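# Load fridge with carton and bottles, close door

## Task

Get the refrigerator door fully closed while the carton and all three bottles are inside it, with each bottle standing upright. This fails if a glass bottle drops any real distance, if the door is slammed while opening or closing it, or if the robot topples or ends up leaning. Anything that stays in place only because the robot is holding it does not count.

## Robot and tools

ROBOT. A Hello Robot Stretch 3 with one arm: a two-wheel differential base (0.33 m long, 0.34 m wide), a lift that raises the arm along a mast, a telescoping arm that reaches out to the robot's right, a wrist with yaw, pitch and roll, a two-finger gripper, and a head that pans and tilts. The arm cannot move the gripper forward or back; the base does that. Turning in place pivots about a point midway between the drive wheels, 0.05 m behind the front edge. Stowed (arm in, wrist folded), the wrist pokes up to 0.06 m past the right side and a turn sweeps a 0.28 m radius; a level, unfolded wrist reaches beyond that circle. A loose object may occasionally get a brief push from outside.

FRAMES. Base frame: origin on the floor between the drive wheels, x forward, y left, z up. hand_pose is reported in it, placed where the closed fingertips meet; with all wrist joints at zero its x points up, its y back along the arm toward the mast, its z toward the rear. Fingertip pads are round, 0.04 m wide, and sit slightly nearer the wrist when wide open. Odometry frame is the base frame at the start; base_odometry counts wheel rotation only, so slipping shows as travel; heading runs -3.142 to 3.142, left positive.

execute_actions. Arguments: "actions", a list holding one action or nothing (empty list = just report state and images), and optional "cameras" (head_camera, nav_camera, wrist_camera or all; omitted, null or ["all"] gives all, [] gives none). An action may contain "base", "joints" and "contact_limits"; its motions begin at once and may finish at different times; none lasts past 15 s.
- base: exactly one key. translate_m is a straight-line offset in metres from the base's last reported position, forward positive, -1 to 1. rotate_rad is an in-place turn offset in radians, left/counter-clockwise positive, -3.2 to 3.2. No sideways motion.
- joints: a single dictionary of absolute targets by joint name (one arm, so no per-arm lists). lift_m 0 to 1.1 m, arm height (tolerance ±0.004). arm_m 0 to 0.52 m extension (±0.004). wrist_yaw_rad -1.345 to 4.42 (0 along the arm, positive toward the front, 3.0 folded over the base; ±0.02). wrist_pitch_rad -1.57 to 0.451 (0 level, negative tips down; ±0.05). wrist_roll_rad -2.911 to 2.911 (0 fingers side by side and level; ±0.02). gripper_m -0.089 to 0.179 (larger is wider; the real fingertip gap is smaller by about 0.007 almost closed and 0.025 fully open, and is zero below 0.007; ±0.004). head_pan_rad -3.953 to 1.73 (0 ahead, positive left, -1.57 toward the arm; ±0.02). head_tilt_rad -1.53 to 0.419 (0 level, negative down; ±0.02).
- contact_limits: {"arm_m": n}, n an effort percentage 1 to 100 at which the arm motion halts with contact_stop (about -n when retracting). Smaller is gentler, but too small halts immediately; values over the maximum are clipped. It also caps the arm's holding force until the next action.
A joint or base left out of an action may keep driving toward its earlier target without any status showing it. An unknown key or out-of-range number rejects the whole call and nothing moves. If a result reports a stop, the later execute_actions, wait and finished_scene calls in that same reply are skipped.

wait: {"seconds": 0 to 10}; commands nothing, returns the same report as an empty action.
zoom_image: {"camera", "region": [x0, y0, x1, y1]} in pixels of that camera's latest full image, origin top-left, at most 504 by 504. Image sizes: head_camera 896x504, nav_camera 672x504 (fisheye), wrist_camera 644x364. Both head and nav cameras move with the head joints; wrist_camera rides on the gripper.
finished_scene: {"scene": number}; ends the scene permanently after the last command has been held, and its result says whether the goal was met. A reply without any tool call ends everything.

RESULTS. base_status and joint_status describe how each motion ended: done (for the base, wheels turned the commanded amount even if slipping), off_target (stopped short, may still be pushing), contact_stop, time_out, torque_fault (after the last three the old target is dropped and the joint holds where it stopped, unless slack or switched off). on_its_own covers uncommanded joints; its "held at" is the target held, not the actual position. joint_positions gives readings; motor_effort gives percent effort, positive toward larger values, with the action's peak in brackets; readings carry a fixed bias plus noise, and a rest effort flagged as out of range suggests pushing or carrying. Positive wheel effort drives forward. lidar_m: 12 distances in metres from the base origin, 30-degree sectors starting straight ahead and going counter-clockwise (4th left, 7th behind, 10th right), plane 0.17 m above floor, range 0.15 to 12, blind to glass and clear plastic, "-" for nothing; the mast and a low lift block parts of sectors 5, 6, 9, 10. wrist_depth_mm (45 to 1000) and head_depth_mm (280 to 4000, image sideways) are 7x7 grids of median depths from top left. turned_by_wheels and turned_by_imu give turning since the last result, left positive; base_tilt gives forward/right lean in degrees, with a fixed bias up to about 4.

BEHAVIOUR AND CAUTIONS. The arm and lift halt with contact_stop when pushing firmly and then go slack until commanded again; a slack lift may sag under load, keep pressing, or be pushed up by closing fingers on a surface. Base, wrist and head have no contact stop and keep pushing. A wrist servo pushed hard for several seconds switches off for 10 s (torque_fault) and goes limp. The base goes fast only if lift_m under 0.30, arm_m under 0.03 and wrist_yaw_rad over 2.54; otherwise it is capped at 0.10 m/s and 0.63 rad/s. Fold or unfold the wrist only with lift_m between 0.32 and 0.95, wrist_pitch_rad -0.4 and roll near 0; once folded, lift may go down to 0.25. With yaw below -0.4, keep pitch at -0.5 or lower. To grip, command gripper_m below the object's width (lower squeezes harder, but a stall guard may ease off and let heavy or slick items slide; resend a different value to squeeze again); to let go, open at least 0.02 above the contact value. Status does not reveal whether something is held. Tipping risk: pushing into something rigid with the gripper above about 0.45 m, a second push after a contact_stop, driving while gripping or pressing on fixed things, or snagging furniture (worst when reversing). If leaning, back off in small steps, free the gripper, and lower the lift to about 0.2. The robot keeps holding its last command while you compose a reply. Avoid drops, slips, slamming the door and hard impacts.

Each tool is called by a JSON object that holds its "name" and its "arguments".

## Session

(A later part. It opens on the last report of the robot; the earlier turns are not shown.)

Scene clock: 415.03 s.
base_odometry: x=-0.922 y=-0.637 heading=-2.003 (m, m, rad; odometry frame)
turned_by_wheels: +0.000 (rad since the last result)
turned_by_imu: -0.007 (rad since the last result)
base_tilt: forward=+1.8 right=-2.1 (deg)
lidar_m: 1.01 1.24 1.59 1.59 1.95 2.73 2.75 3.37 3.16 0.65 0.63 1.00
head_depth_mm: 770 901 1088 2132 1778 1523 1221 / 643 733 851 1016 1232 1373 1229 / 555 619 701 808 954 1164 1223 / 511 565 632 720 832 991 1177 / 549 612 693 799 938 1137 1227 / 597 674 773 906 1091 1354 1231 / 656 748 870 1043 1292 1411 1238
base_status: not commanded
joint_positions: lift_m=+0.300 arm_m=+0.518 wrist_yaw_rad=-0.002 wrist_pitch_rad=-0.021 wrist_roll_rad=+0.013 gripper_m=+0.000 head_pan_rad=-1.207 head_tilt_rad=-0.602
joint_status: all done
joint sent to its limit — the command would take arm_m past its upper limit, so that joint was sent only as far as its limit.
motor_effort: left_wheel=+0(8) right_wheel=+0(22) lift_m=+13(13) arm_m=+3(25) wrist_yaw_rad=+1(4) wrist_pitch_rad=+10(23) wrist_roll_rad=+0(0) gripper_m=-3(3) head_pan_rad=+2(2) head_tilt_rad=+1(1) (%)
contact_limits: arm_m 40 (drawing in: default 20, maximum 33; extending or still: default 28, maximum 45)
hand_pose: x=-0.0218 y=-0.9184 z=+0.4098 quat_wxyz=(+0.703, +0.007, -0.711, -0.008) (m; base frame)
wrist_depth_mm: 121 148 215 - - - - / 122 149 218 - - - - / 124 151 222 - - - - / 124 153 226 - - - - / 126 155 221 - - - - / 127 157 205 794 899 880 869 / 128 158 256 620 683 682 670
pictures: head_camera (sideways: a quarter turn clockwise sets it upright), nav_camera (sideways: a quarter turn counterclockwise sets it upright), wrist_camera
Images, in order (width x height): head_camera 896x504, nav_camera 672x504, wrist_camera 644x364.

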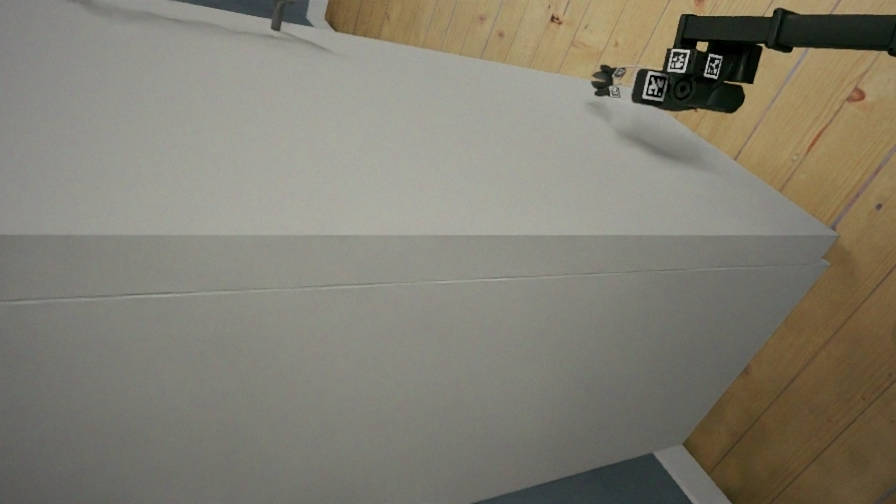

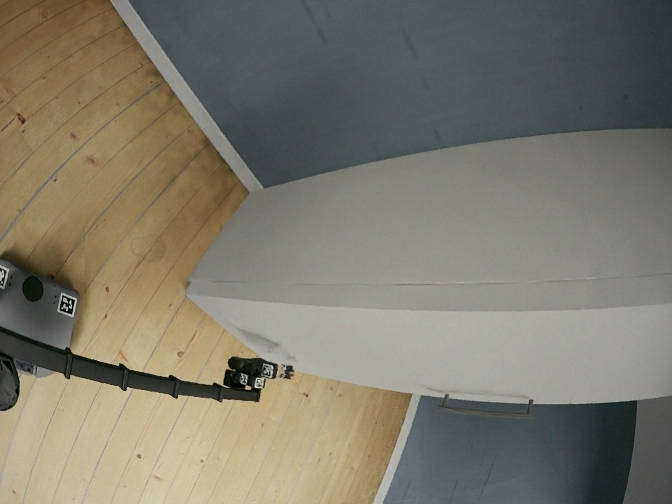

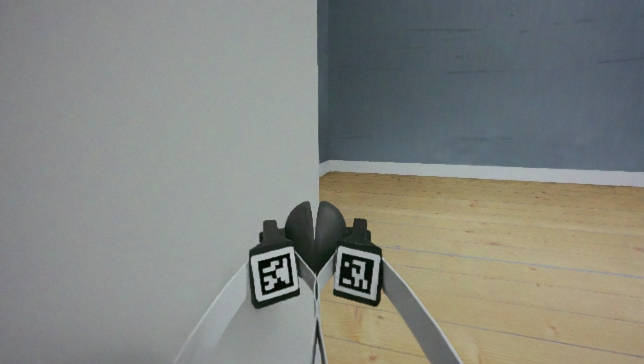

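{"name": "execute_actions", "arguments": {"actions": [{"joints":{"arm_m":0,"head_pan_rad":-1.57,"head_tilt_rad":-0.9}}]}}

Scene clock: 423.50 s.
base_odometry: x=-0.922 y=-0.637 heading=-2.003 (m, m, rad; odometry frame)
turned_by_wheels: +0.000 (rad since the last result)
turned_by_imu: +0.000 (rad since the last result)
base_tilt: forward=+1.7 right=-2.0 (deg)
lidar_m: 1.01 1.24 1.58 1.60 1.95 2.73 2.74 3.38 3.16 0.66 0.63 1.00
head_depth_mm: 2722 2472 1991 1660 1427 1251 1109 / 2771 2485 1999 1656 1424 1251 1131 / 2902 2481 1989 1661 1427 1250 1147 / 2838 2417 1886 1621 1423 1250 1112 / 833 927 1053 1207 1371 1250 1111 / 669 731 803 919 1158 1243 1110 / 561 614 706 900 1251 1246 1114
base_status: not commanded
joint_positions: lift_m=+0.300 arm_m=+0.000 wrist_yaw_rad=-0.002 wrist_pitch_rad=-0.021 wrist_roll_rad=+0.013 gripper_m=+0.000 head_pan_rad=-1.563 head_tilt_rad=-0.889
joint_status: all done
motor_effort: left_wheel=+0(0) right_wheel=+0(1) lift_m=+12(13) arm_m=-3(2) wrist_yaw_rad=+1(1) wrist_pitch_rad=+11(11) wrist_roll_rad=+0(0) gripper_m=-3(3) head_pan_rad=-3(22) head_tilt_rad=-4(20) (%)
hand_pose: x=-0.0218 y=-0.4010 z=+0.4098 quat_wxyz=(+0.703, +0.007, -0.711, -0.008) (m; base frame)
wrist_depth_mm: 341 353 515 - - - - / 361 358 532 - - - - / 378 360 532 - - - - / 399 374 548 - - - - / 415 385 534 - - - - / 442 405 495 790 881 880 889 / 478 416 632 693 682 679 688
pictures: head_camera (sideways: a quarter turn clockwise sets it upright), nav_camera (sideways: a quarter turn counterclockwise sets it upright), wrist_camera
Images, in order (width x height): head_camera 896x504, nav_camera 672x504, wrist_camera 644x364.

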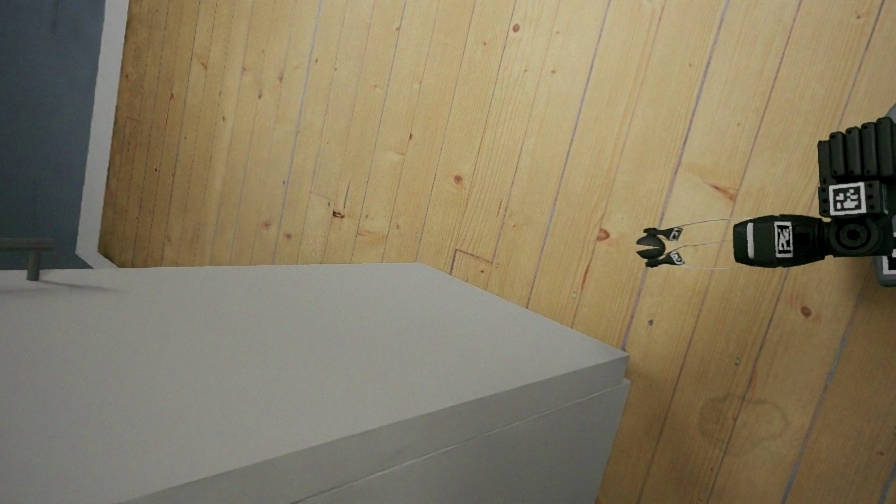

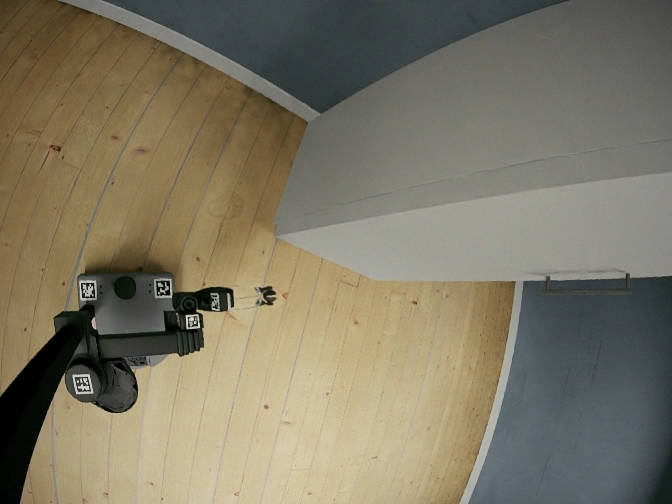

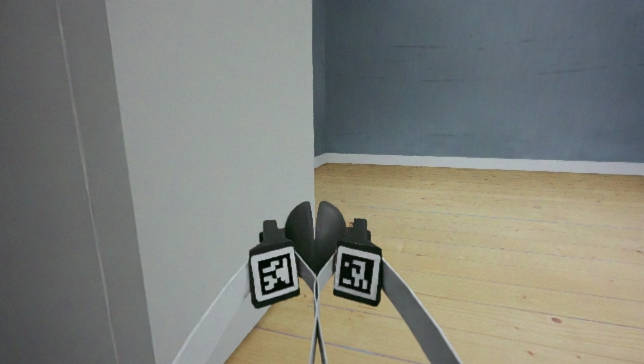

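{"name": "execute_actions", "arguments": {"actions": [{"base":{"rotate_rad":0.78}}], "cameras": []}}

{"name": "execute_actions", "arguments": {"actions": [{"base":{"translate_m":-0.85}}], "cameras": []}}

{"name": "execute_actions", "arguments": {"actions": [{"base":{"rotate_rad":0.3},"joints":{"head_tilt_rad":-0.6}}]}}

Scene clock: 433.47 s.
base_odometry: x=-0.922 y=-0.637 heading=-1.224 (m, m, rad; odometry frame)
turned_by_wheels: +0.780 (rad since the last result)
turned_by_imu: +0.763 (rad since the last result)
base_tilt: forward=+1.8 right=-2.0 (deg)
lidar_m: 1.56 1.58 1.58 2.48 2.76 2.94 3.23 1.11 0.63 0.78 1.00 1.07
head_depth_mm: 597 652 725 856 1245 1248 1109 / 678 751 847 969 1158 1250 1130 / 784 887 1020 1207 1374 1250 1146 / 933 1082 1269 1547 1423 1248 1111 / 949 1089 1285 1549 1427 1252 1112 / 900 1028 1198 1441 1422 1250 1109 / 859 974 1125 1332 1429 1253 1114
base_status: done
joint_positions: lift_m=+0.300 arm_m=+0.000 wrist_yaw_rad=-0.002 wrist_pitch_rad=-0.021 wrist_roll_rad=+0.013 gripper_m=+0.000 head_pan_rad=-1.563 head_tilt_rad=-0.889
joint_status: not commanded
motor_effort: left_wheel=-1(5) right_wheel=+1(4) lift_m=+12(12) arm_m=-3(3) wrist_yaw_rad=+1(1) wrist_pitch_rad=+11(11) wrist_roll_rad=+0(1) gripper_m=-2(2) head_pan_rad=-3(3) head_tilt_rad=-4(5) (%)
hand_pose: x=-0.0218 y=-0.4010 z=+0.4098 quat_wxyz=(+0.703, +0.007, -0.711, -0.008) (m; base frame)
wrist_depth_mm: 590 653 737 761 514 370 313 / 611 669 758 788 522 380 325 / 619 687 777 829 534 387 337 / 631 704 810 843 552 393 346 / 654 738 821 - 555 404 371 / 661 748 793 809 537 407 398 / 663 692 689 701 622 418 433
pictures: none
No camera images: the call's "cameras" was empty. Leave "cameras" out to get every camera's image.

Scene clock: 443.20 s.
base_odometry: x=-1.212 y=+0.163 heading=-1.224 (m, m, rad; odometry frame)
turned_by_wheels: +0.000 (rad since the last result)
turned_by_imu: +0.002 (rad since the last result)
base_tilt: forward=+1.8 right=-2.1 (deg)
lidar_m: 2.13 2.35 2.05 2.41 2.42 2.56 2.45 2.40 1.78 0.75 0.73 1.46
head_depth_mm: 1627 1938 2000 1669 1431 1250 1111 / 1528 1793 1977 1665 1427 1247 1130 / 1437 1691 1918 1665 1426 1251 1147 / 1359 1579 1831 1631 1424 1253 1111 / 675 784 923 1124 1369 1252 1110 / 649 741 866 1036 1295 1249 1115 / 620 701 814 962 1182 1244 1114
base_status: done
joint_positions: lift_m=+0.300 arm_m=+0.000 wrist_yaw_rad=-0.002 wrist_pitch_rad=-0.021 wrist_roll_rad=+0.013 gripper_m=+0.000 head_pan_rad=-1.563 head_tilt_rad=-0.889
joint_status: not commanded
motor_effort: left_wheel=-1(5) right_wheel=+1(1) lift_m=+13(12) arm_m=-3(3) wrist_yaw_rad=+1(1) wrist_pitch_rad=+11(11) wrist_roll_rad=+0(0) gripper_m=-2(2) head_pan_rad=-3(3) head_tilt_rad=-4(4) (%)
hand_pose: x=-0.0218 y=-0.4010 z=+0.4098 quat_wxyz=(+0.703, +0.007, -0.711, -0.008) (m; base frame)
wrist_depth_mm: 387 427 480 - - - - / 400 435 488 - - - - / 406 458 510 - - - - / 418 465 531 - - - - / 426 473 534 - - - - / 437 485 542 795 916 889 900 / 457 506 599 681 688 685 684
pictures: none
No camera images: the call's "cameras" was empty. Leave "cameras" out to get every camera's image.

Scene clock: 444.60 s.
base_odometry: x=-1.212 y=+0.163 heading=-0.924 (m, m, rad; odometry frame)
turned_by_wheels: +0.300 (rad since the last result)
turned_by_imu: +0.293 (rad since the last result)
base_tilt: forward=+1.9 right=-2.1 (deg)
lidar_m: 2.36 2.05 2.59 2.39 2.42 2.61 2.40 2.26 0.80 0.73 0.74 1.72
head_depth_mm: 1208 1355 1532 1734 1775 1448 1226 / 622 681 776 945 1666 1452 1223 / 618 683 766 867 1005 1191 1223 / 607 670 747 845 975 1146 1228 / 594 655 731 825 948 1113 1226 / 585 644 715 802 920 1075 1203 / 575 631 700 782 893 1047 1207
base_status: done
joint_positions: lift_m=+0.300 arm_m=+0.000 wrist_yaw_rad=-0.002 wrist_pitch_rad=-0.021 wrist_roll_rad=+0.013 gripper_m=+0.000 head_pan_rad=-1.563 head_tilt_rad=-0.606
joint_status: all done
motor_effort: left_wheel=-1(5) right_wheel=+1(5) lift_m=+12(13) arm_m=-3(3) wrist_yaw_rad=+1(1) wrist_pitch_rad=+11(11) wrist_roll_rad=+0(0) gripper_m=-3(3) head_pan_rad=-3(2) head_tilt_rad=+2(16) (%)
hand_pose: x=-0.0218 y=-0.4010 z=+0.4098 quat_wxyz=(+0.703, +0.007, -0.711, -0.008) (m; base frame)
wrist_depth_mm: 413 425 449 466 489 - - / 423 438 458 486 513 - - / 431 455 479 497 526 - - / 452 469 489 518 541 - - / 476 484 505 - 568 - - / 829 499 517 562 795 894 891 / 646 516 547 581 627 677 678
pictures: head_camera (sideways: a quarter turn clockwise sets it upright), nav_camera (sideways: a quarter turn counterclockwise sets it upright), wrist_camera
Images, in order (width x height): head_camera 896x504, nav_camera 672x504, wrist_camera 644x364.

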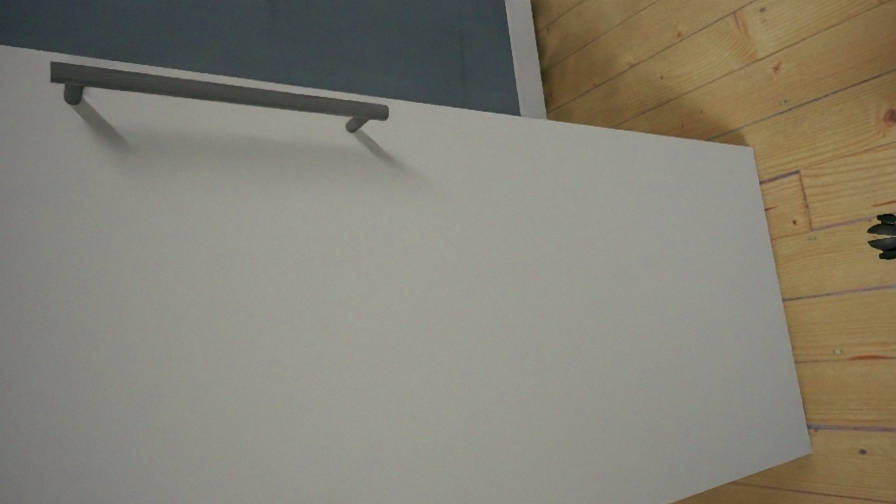

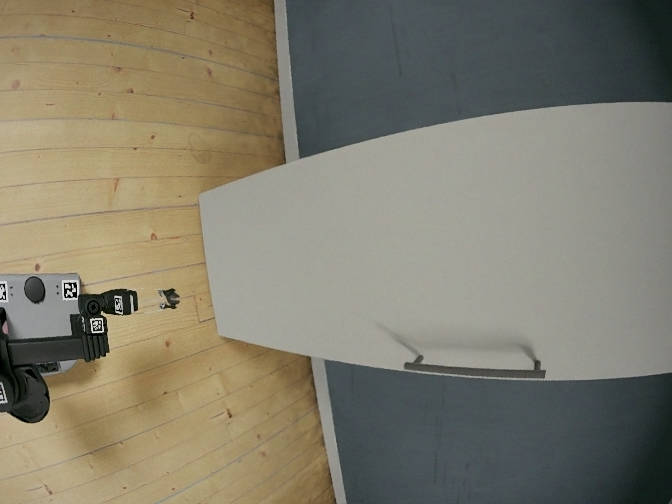

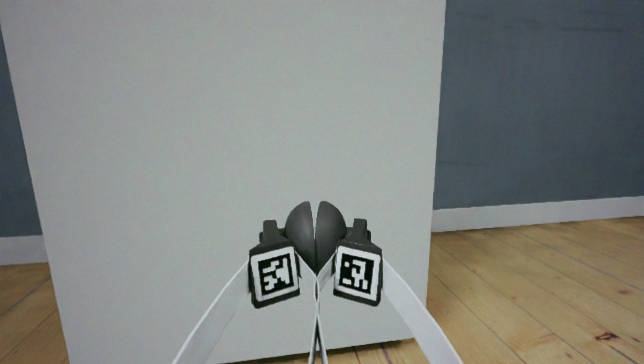

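{"name": "execute_actions", "arguments": {"actions": [{"base":{"translate_m":-0.08}}], "cameras": []}}

{"name": "execute_actions", "arguments": {"actions": [{"joints":{"arm_m":0.5},"contact_limits":{"arm_m":28}}]}}

{"name": "execute_actions", "arguments": {"actions": [{"joints":{"arm_m":0.05}}], "cameras": []}}

Scene clock: 452.73 s.
base_odometry: x=-1.260 y=+0.226 heading=-0.924 (m, m, rad; odometry frame)
turned_by_wheels: +0.000 (rad since the last result)
turned_by_imu: +0.000 (rad since the last result)
base_tilt: forward=+1.8 right=-2.1 (deg)
lidar_m: 2.43 2.12 2.57 2.39 2.40 2.52 2.32 2.27 1.49 0.75 0.75 1.73
head_depth_mm: 1234 1367 1541 1750 1768 1448 1219 / 1197 1337 1488 1706 1777 1457 1227 / 615 680 761 895 1067 1339 1225 / 616 678 758 860 988 1170 1232 / 604 667 742 838 964 1128 1222 / 594 652 725 819 935 1090 1208 / 584 640 710 798 910 1054 1193
base_status: done
joint_positions: lift_m=+0.300 arm_m=+0.000 wrist_yaw_rad=-0.002 wrist_pitch_rad=-0.021 wrist_roll_rad=+0.013 gripper_m=+0.000 head_pan_rad=-1.563 head_tilt_rad=-0.606
joint_status: not commanded
motor_effort: left_wheel=-1(7) right_wheel=+1(2) lift_m=+13(12) arm_m=-3(3) wrist_yaw_rad=+1(0) wrist_pitch_rad=+11(11) wrist_roll_rad=+0(1) gripper_m=-2(2) head_pan_rad=-3(4) head_tilt_rad=+2(2) (%)
hand_pose: x=-0.0218 y=-0.4010 z=+0.4098 quat_wxyz=(+0.703, +0.007, -0.711, -0.008) (m; base frame)
wrist_depth_mm: 414 430 456 481 - - - / 431 449 475 494 - - - / 447 463 493 510 - - - / 456 476 505 534 - - - / 478 491 516 - - - - / 490 509 530 573 904 895 895 / 505 532 572 596 670 681 670
pictures: none
No camera images: the call's "cameras" was empty. Leave "cameras" out to get every camera's image.

Scene clock: 456.97 s.
base_odometry: x=-1.260 y=+0.226 heading=-0.924 (m, m, rad; odometry frame)
turned_by_wheels: +0.000 (rad since the last result)
turned_by_imu: -0.006 (rad since the last result)
base_tilt: forward=+1.8 right=-2.1 (deg)
lidar_m: 2.43 2.12 2.57 2.38 2.41 2.53 2.33 2.30 1.50 0.75 0.75 1.73
head_depth_mm: 1239 1369 1544 1752 1778 1440 1223 / 1209 1341 1506 1714 1784 1455 1222 / 621 679 776 910 1069 1382 1174 / 617 684 761 859 994 1148 1199 / 607 668 742 837 960 1126 1231 / 596 654 728 819 934 1088 1209 / 586 641 711 797 910 1054 1188
base_status: not commanded
joint_positions: lift_m=+0.300 arm_m=+0.340 wrist_yaw_rad=+0.013 wrist_pitch_rad=-0.022 wrist_roll_rad=+0.013 gripper_m=+0.000 head_pan_rad=-1.564 head_tilt_rad=-0.603
joint_status: arm_m contact_stop (moved +0.339 of +0.500)
on_its_own: arm_m is slack since a contact_stop, until your next command for it (your +0.500 is given up)
motor_effort: left_wheel=+3(7) right_wheel=-4(10) lift_m=+12(13) arm_m=+0(28) wrist_yaw_rad=-10(10) wrist_pitch_rad=+11(20) wrist_roll_rad=+0(0) gripper_m=-2(7) head_pan_rad=-3(3) head_tilt_rad=+1(1) (%)
contact_limits: arm_m 28 (drawing in: default 20, maximum 33; extending or still: default 28, maximum 45)
hand_pose: x=-0.0181 y=-0.7404 z=+0.4095 quat_wxyz=(+0.703, +0.013, -0.711, -0.004) (m; base frame)
wrist_depth_mm: 143 148 154 160 168 176 879 / 147 152 159 166 174 183 908 / 151 156 164 171 180 190 933 / 156 162 170 178 187 197 977 / 162 167 174 - 194 206 - / 167 173 179 193 204 215 883 / 173 179 190 199 210 610 685
pictures: head_camera (sideways: a quarter turn clockwise sets it upright), nav_camera (sideways: a quarter turn counterclockwise sets it upright), wrist_camera
Images, in order (width x height): head_camera 896x504, nav_camera 672x504, wrist_camera 644x364.

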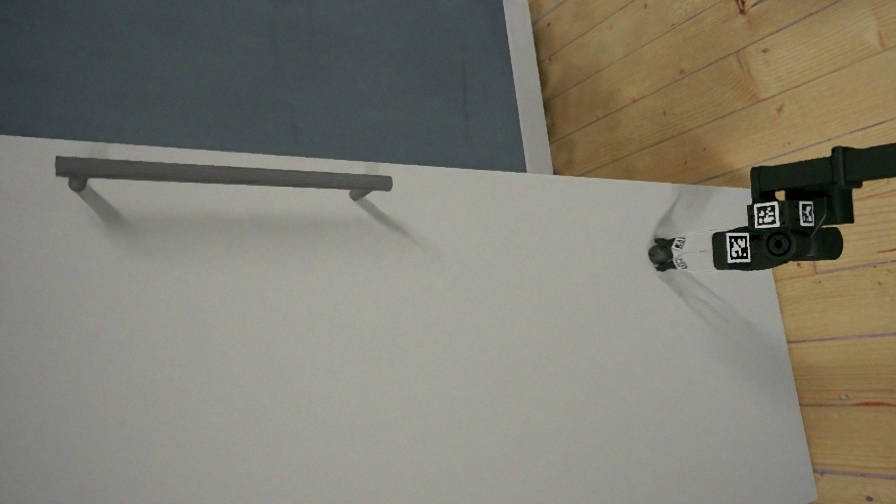

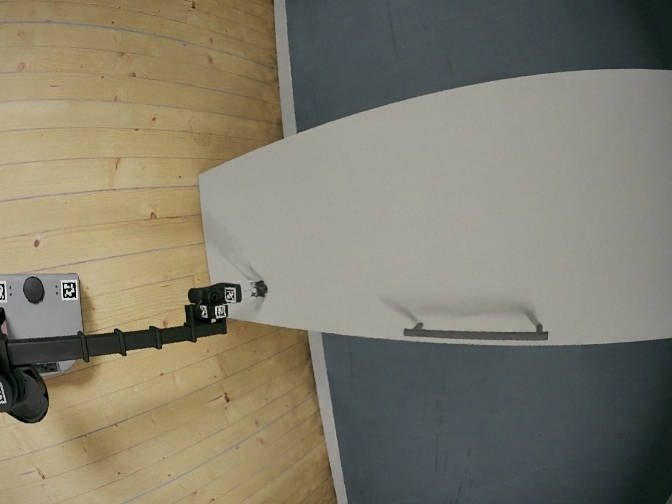

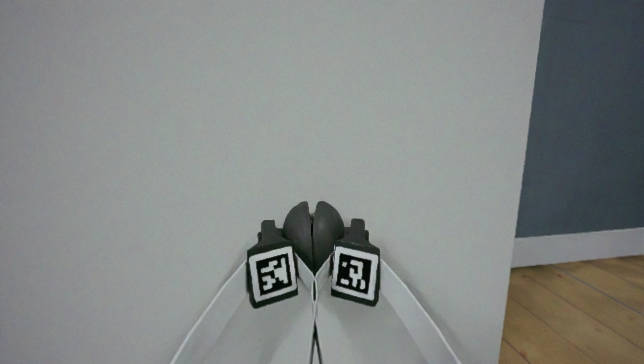

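not run: a stop came earlier in this reply.

{"name": "execute_actions", "arguments": {"actions": [{"joints":{"arm_m":0.05}}], "cameras": []}}

{"name": "execute_actions", "arguments": {"actions": [{"base":{"translate_m":-0.6},"joints":{"head_pan_rad":-1.0,"head_tilt_rad":-0.4}}], "cameras": ["head_camera"]}}

Scene clock: 464.50 s.
base_odometry: x=-1.260 y=+0.226 heading=-0.924 (m, m, rad; odometry frame)
turned_by_wheels: +0.000 (rad since the last result)
turned_by_imu: +0.000 (rad since the last result)
base_tilt: forward=+1.8 right=-2.1 (deg)
lidar_m: 2.43 2.12 2.58 2.38 2.40 2.53 2.32 2.30 1.50 0.75 0.76 1.73
head_depth_mm: 1234 1373 1539 1767 1779 1445 1224 / 1209 1337 1500 1708 1777 1448 1223 / 622 681 776 910 1068 1380 1232 / 618 682 762 861 990 1167 1255 / 607 668 744 841 961 1124 1230 / 597 656 727 819 937 1089 1206 / 585 642 711 799 907 1050 1185
base_status: not commanded
joint_positions: lift_m=+0.300 arm_m=+0.050 wrist_yaw_rad=+0.002 wrist_pitch_rad=-0.021 wrist_roll_rad=+0.013 gripper_m=+0.000 head_pan_rad=-1.564 head_tilt_rad=-0.603
joint_status: all done
motor_effort: left_wheel=+1(3) right_wheel=+0(3) lift_m=+13(13) arm_m=-3(3) wrist_yaw_rad=-2(10) wrist_pitch_rad=+11(11) wrist_roll_rad=+0(0) gripper_m=-3(3) head_pan_rad=-3(2) head_tilt_rad=+1(1) (%)
hand_pose: x=-0.0209 y=-0.4510 z=+0.4097 quat_wxyz=(+0.703, +0.008, -0.711, -0.007) (m; base frame)
wrist_depth_mm: 380 396 417 428 - - - / 390 408 426 448 - - - / 405 418 445 461 - - - / 417 435 457 481 - - - / 425 448 471 - - - - / 444 464 478 526 903 921 869 / 454 483 516 537 667 676 671
pictures: none
No camera images: the call's "cameras" was empty. Leave "cameras" out to get every camera's image.

Scene clock: 471.73 s.
base_odometry: x=-1.621 y=+0.705 heading=-0.924 (m, m, rad; odometry frame)
turned_by_wheels: +0.000 (rad since the last result)
turned_by_imu: +0.002 (rad since the last result)
base_tilt: forward=+1.9 right=-2.1 (deg)
lidar_m: 3.01 2.66 2.50 2.30 2.32 1.88 1.73 1.75 1.59 1.46 0.90 1.05
head_depth_mm: 1183 1259 1338 1439 1553 1643 1385 / 1224 1306 1397 1507 1618 1693 1378 / 1027 1111 1212 1337 1486 1578 1384 / 772 826 886 959 1039 1147 1270 / 760 813 877 960 1057 1168 1290 / 792 853 924 1013 1118 1243 1351 / 825 892 970 1069 1186 1329 1398
base_status: done
joint_positions: lift_m=+0.300 arm_m=+0.050 wrist_yaw_rad=+0.002 wrist_pitch_rad=-0.021 wrist_roll_rad=+0.013 gripper_m=+0.000 head_pan_rad=-1.007 head_tilt_rad=-0.409
joint_status: all done
motor_effort: left_wheel=+0(3) right_wheel=+0(2) lift_m=+12(12) arm_m=-3(3) wrist_yaw_rad=-2(2) wrist_pitch_rad=+11(11) wrist_roll_rad=+0(0) gripper_m=-2(3) head_pan_rad=+3(27) head_tilt_rad=+3(14) (%)
hand_pose: x=-0.0209 y=-0.4510 z=+0.4097 quat_wxyz=(+0.703, +0.008, -0.711, -0.007) (m; base frame)
wrist_depth_mm: 622 989 - - - - - / 609 - - - - - - / 612 - - - - - - / 599 - - - - - - / 592 985 - - - - - / 587 846 892 807 894 881 877 / 584 695 693 684 691 680 681
pictures: head_camera (sideways: a quarter turn clockwise sets it upright)
Images, in order (width x height): head_camera 896x504.

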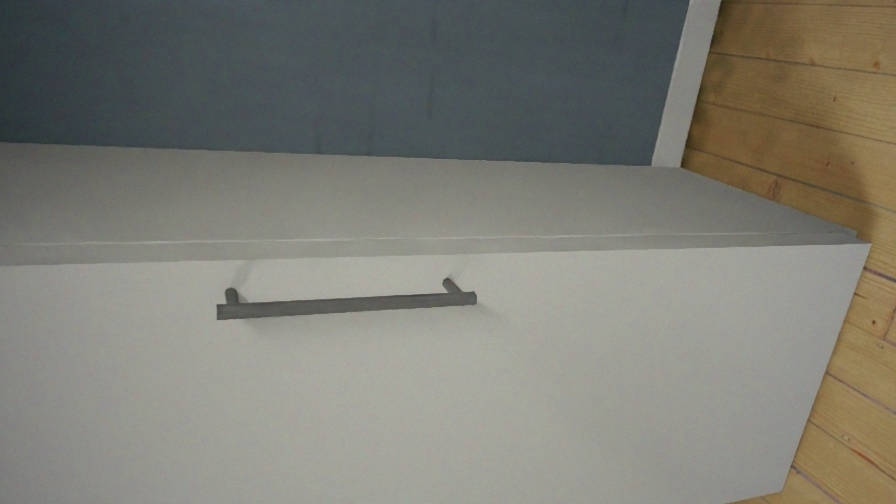

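No gap.

{"name": "finished_scene", "arguments": {"scene": 2}}

The scene is finished: the task was done.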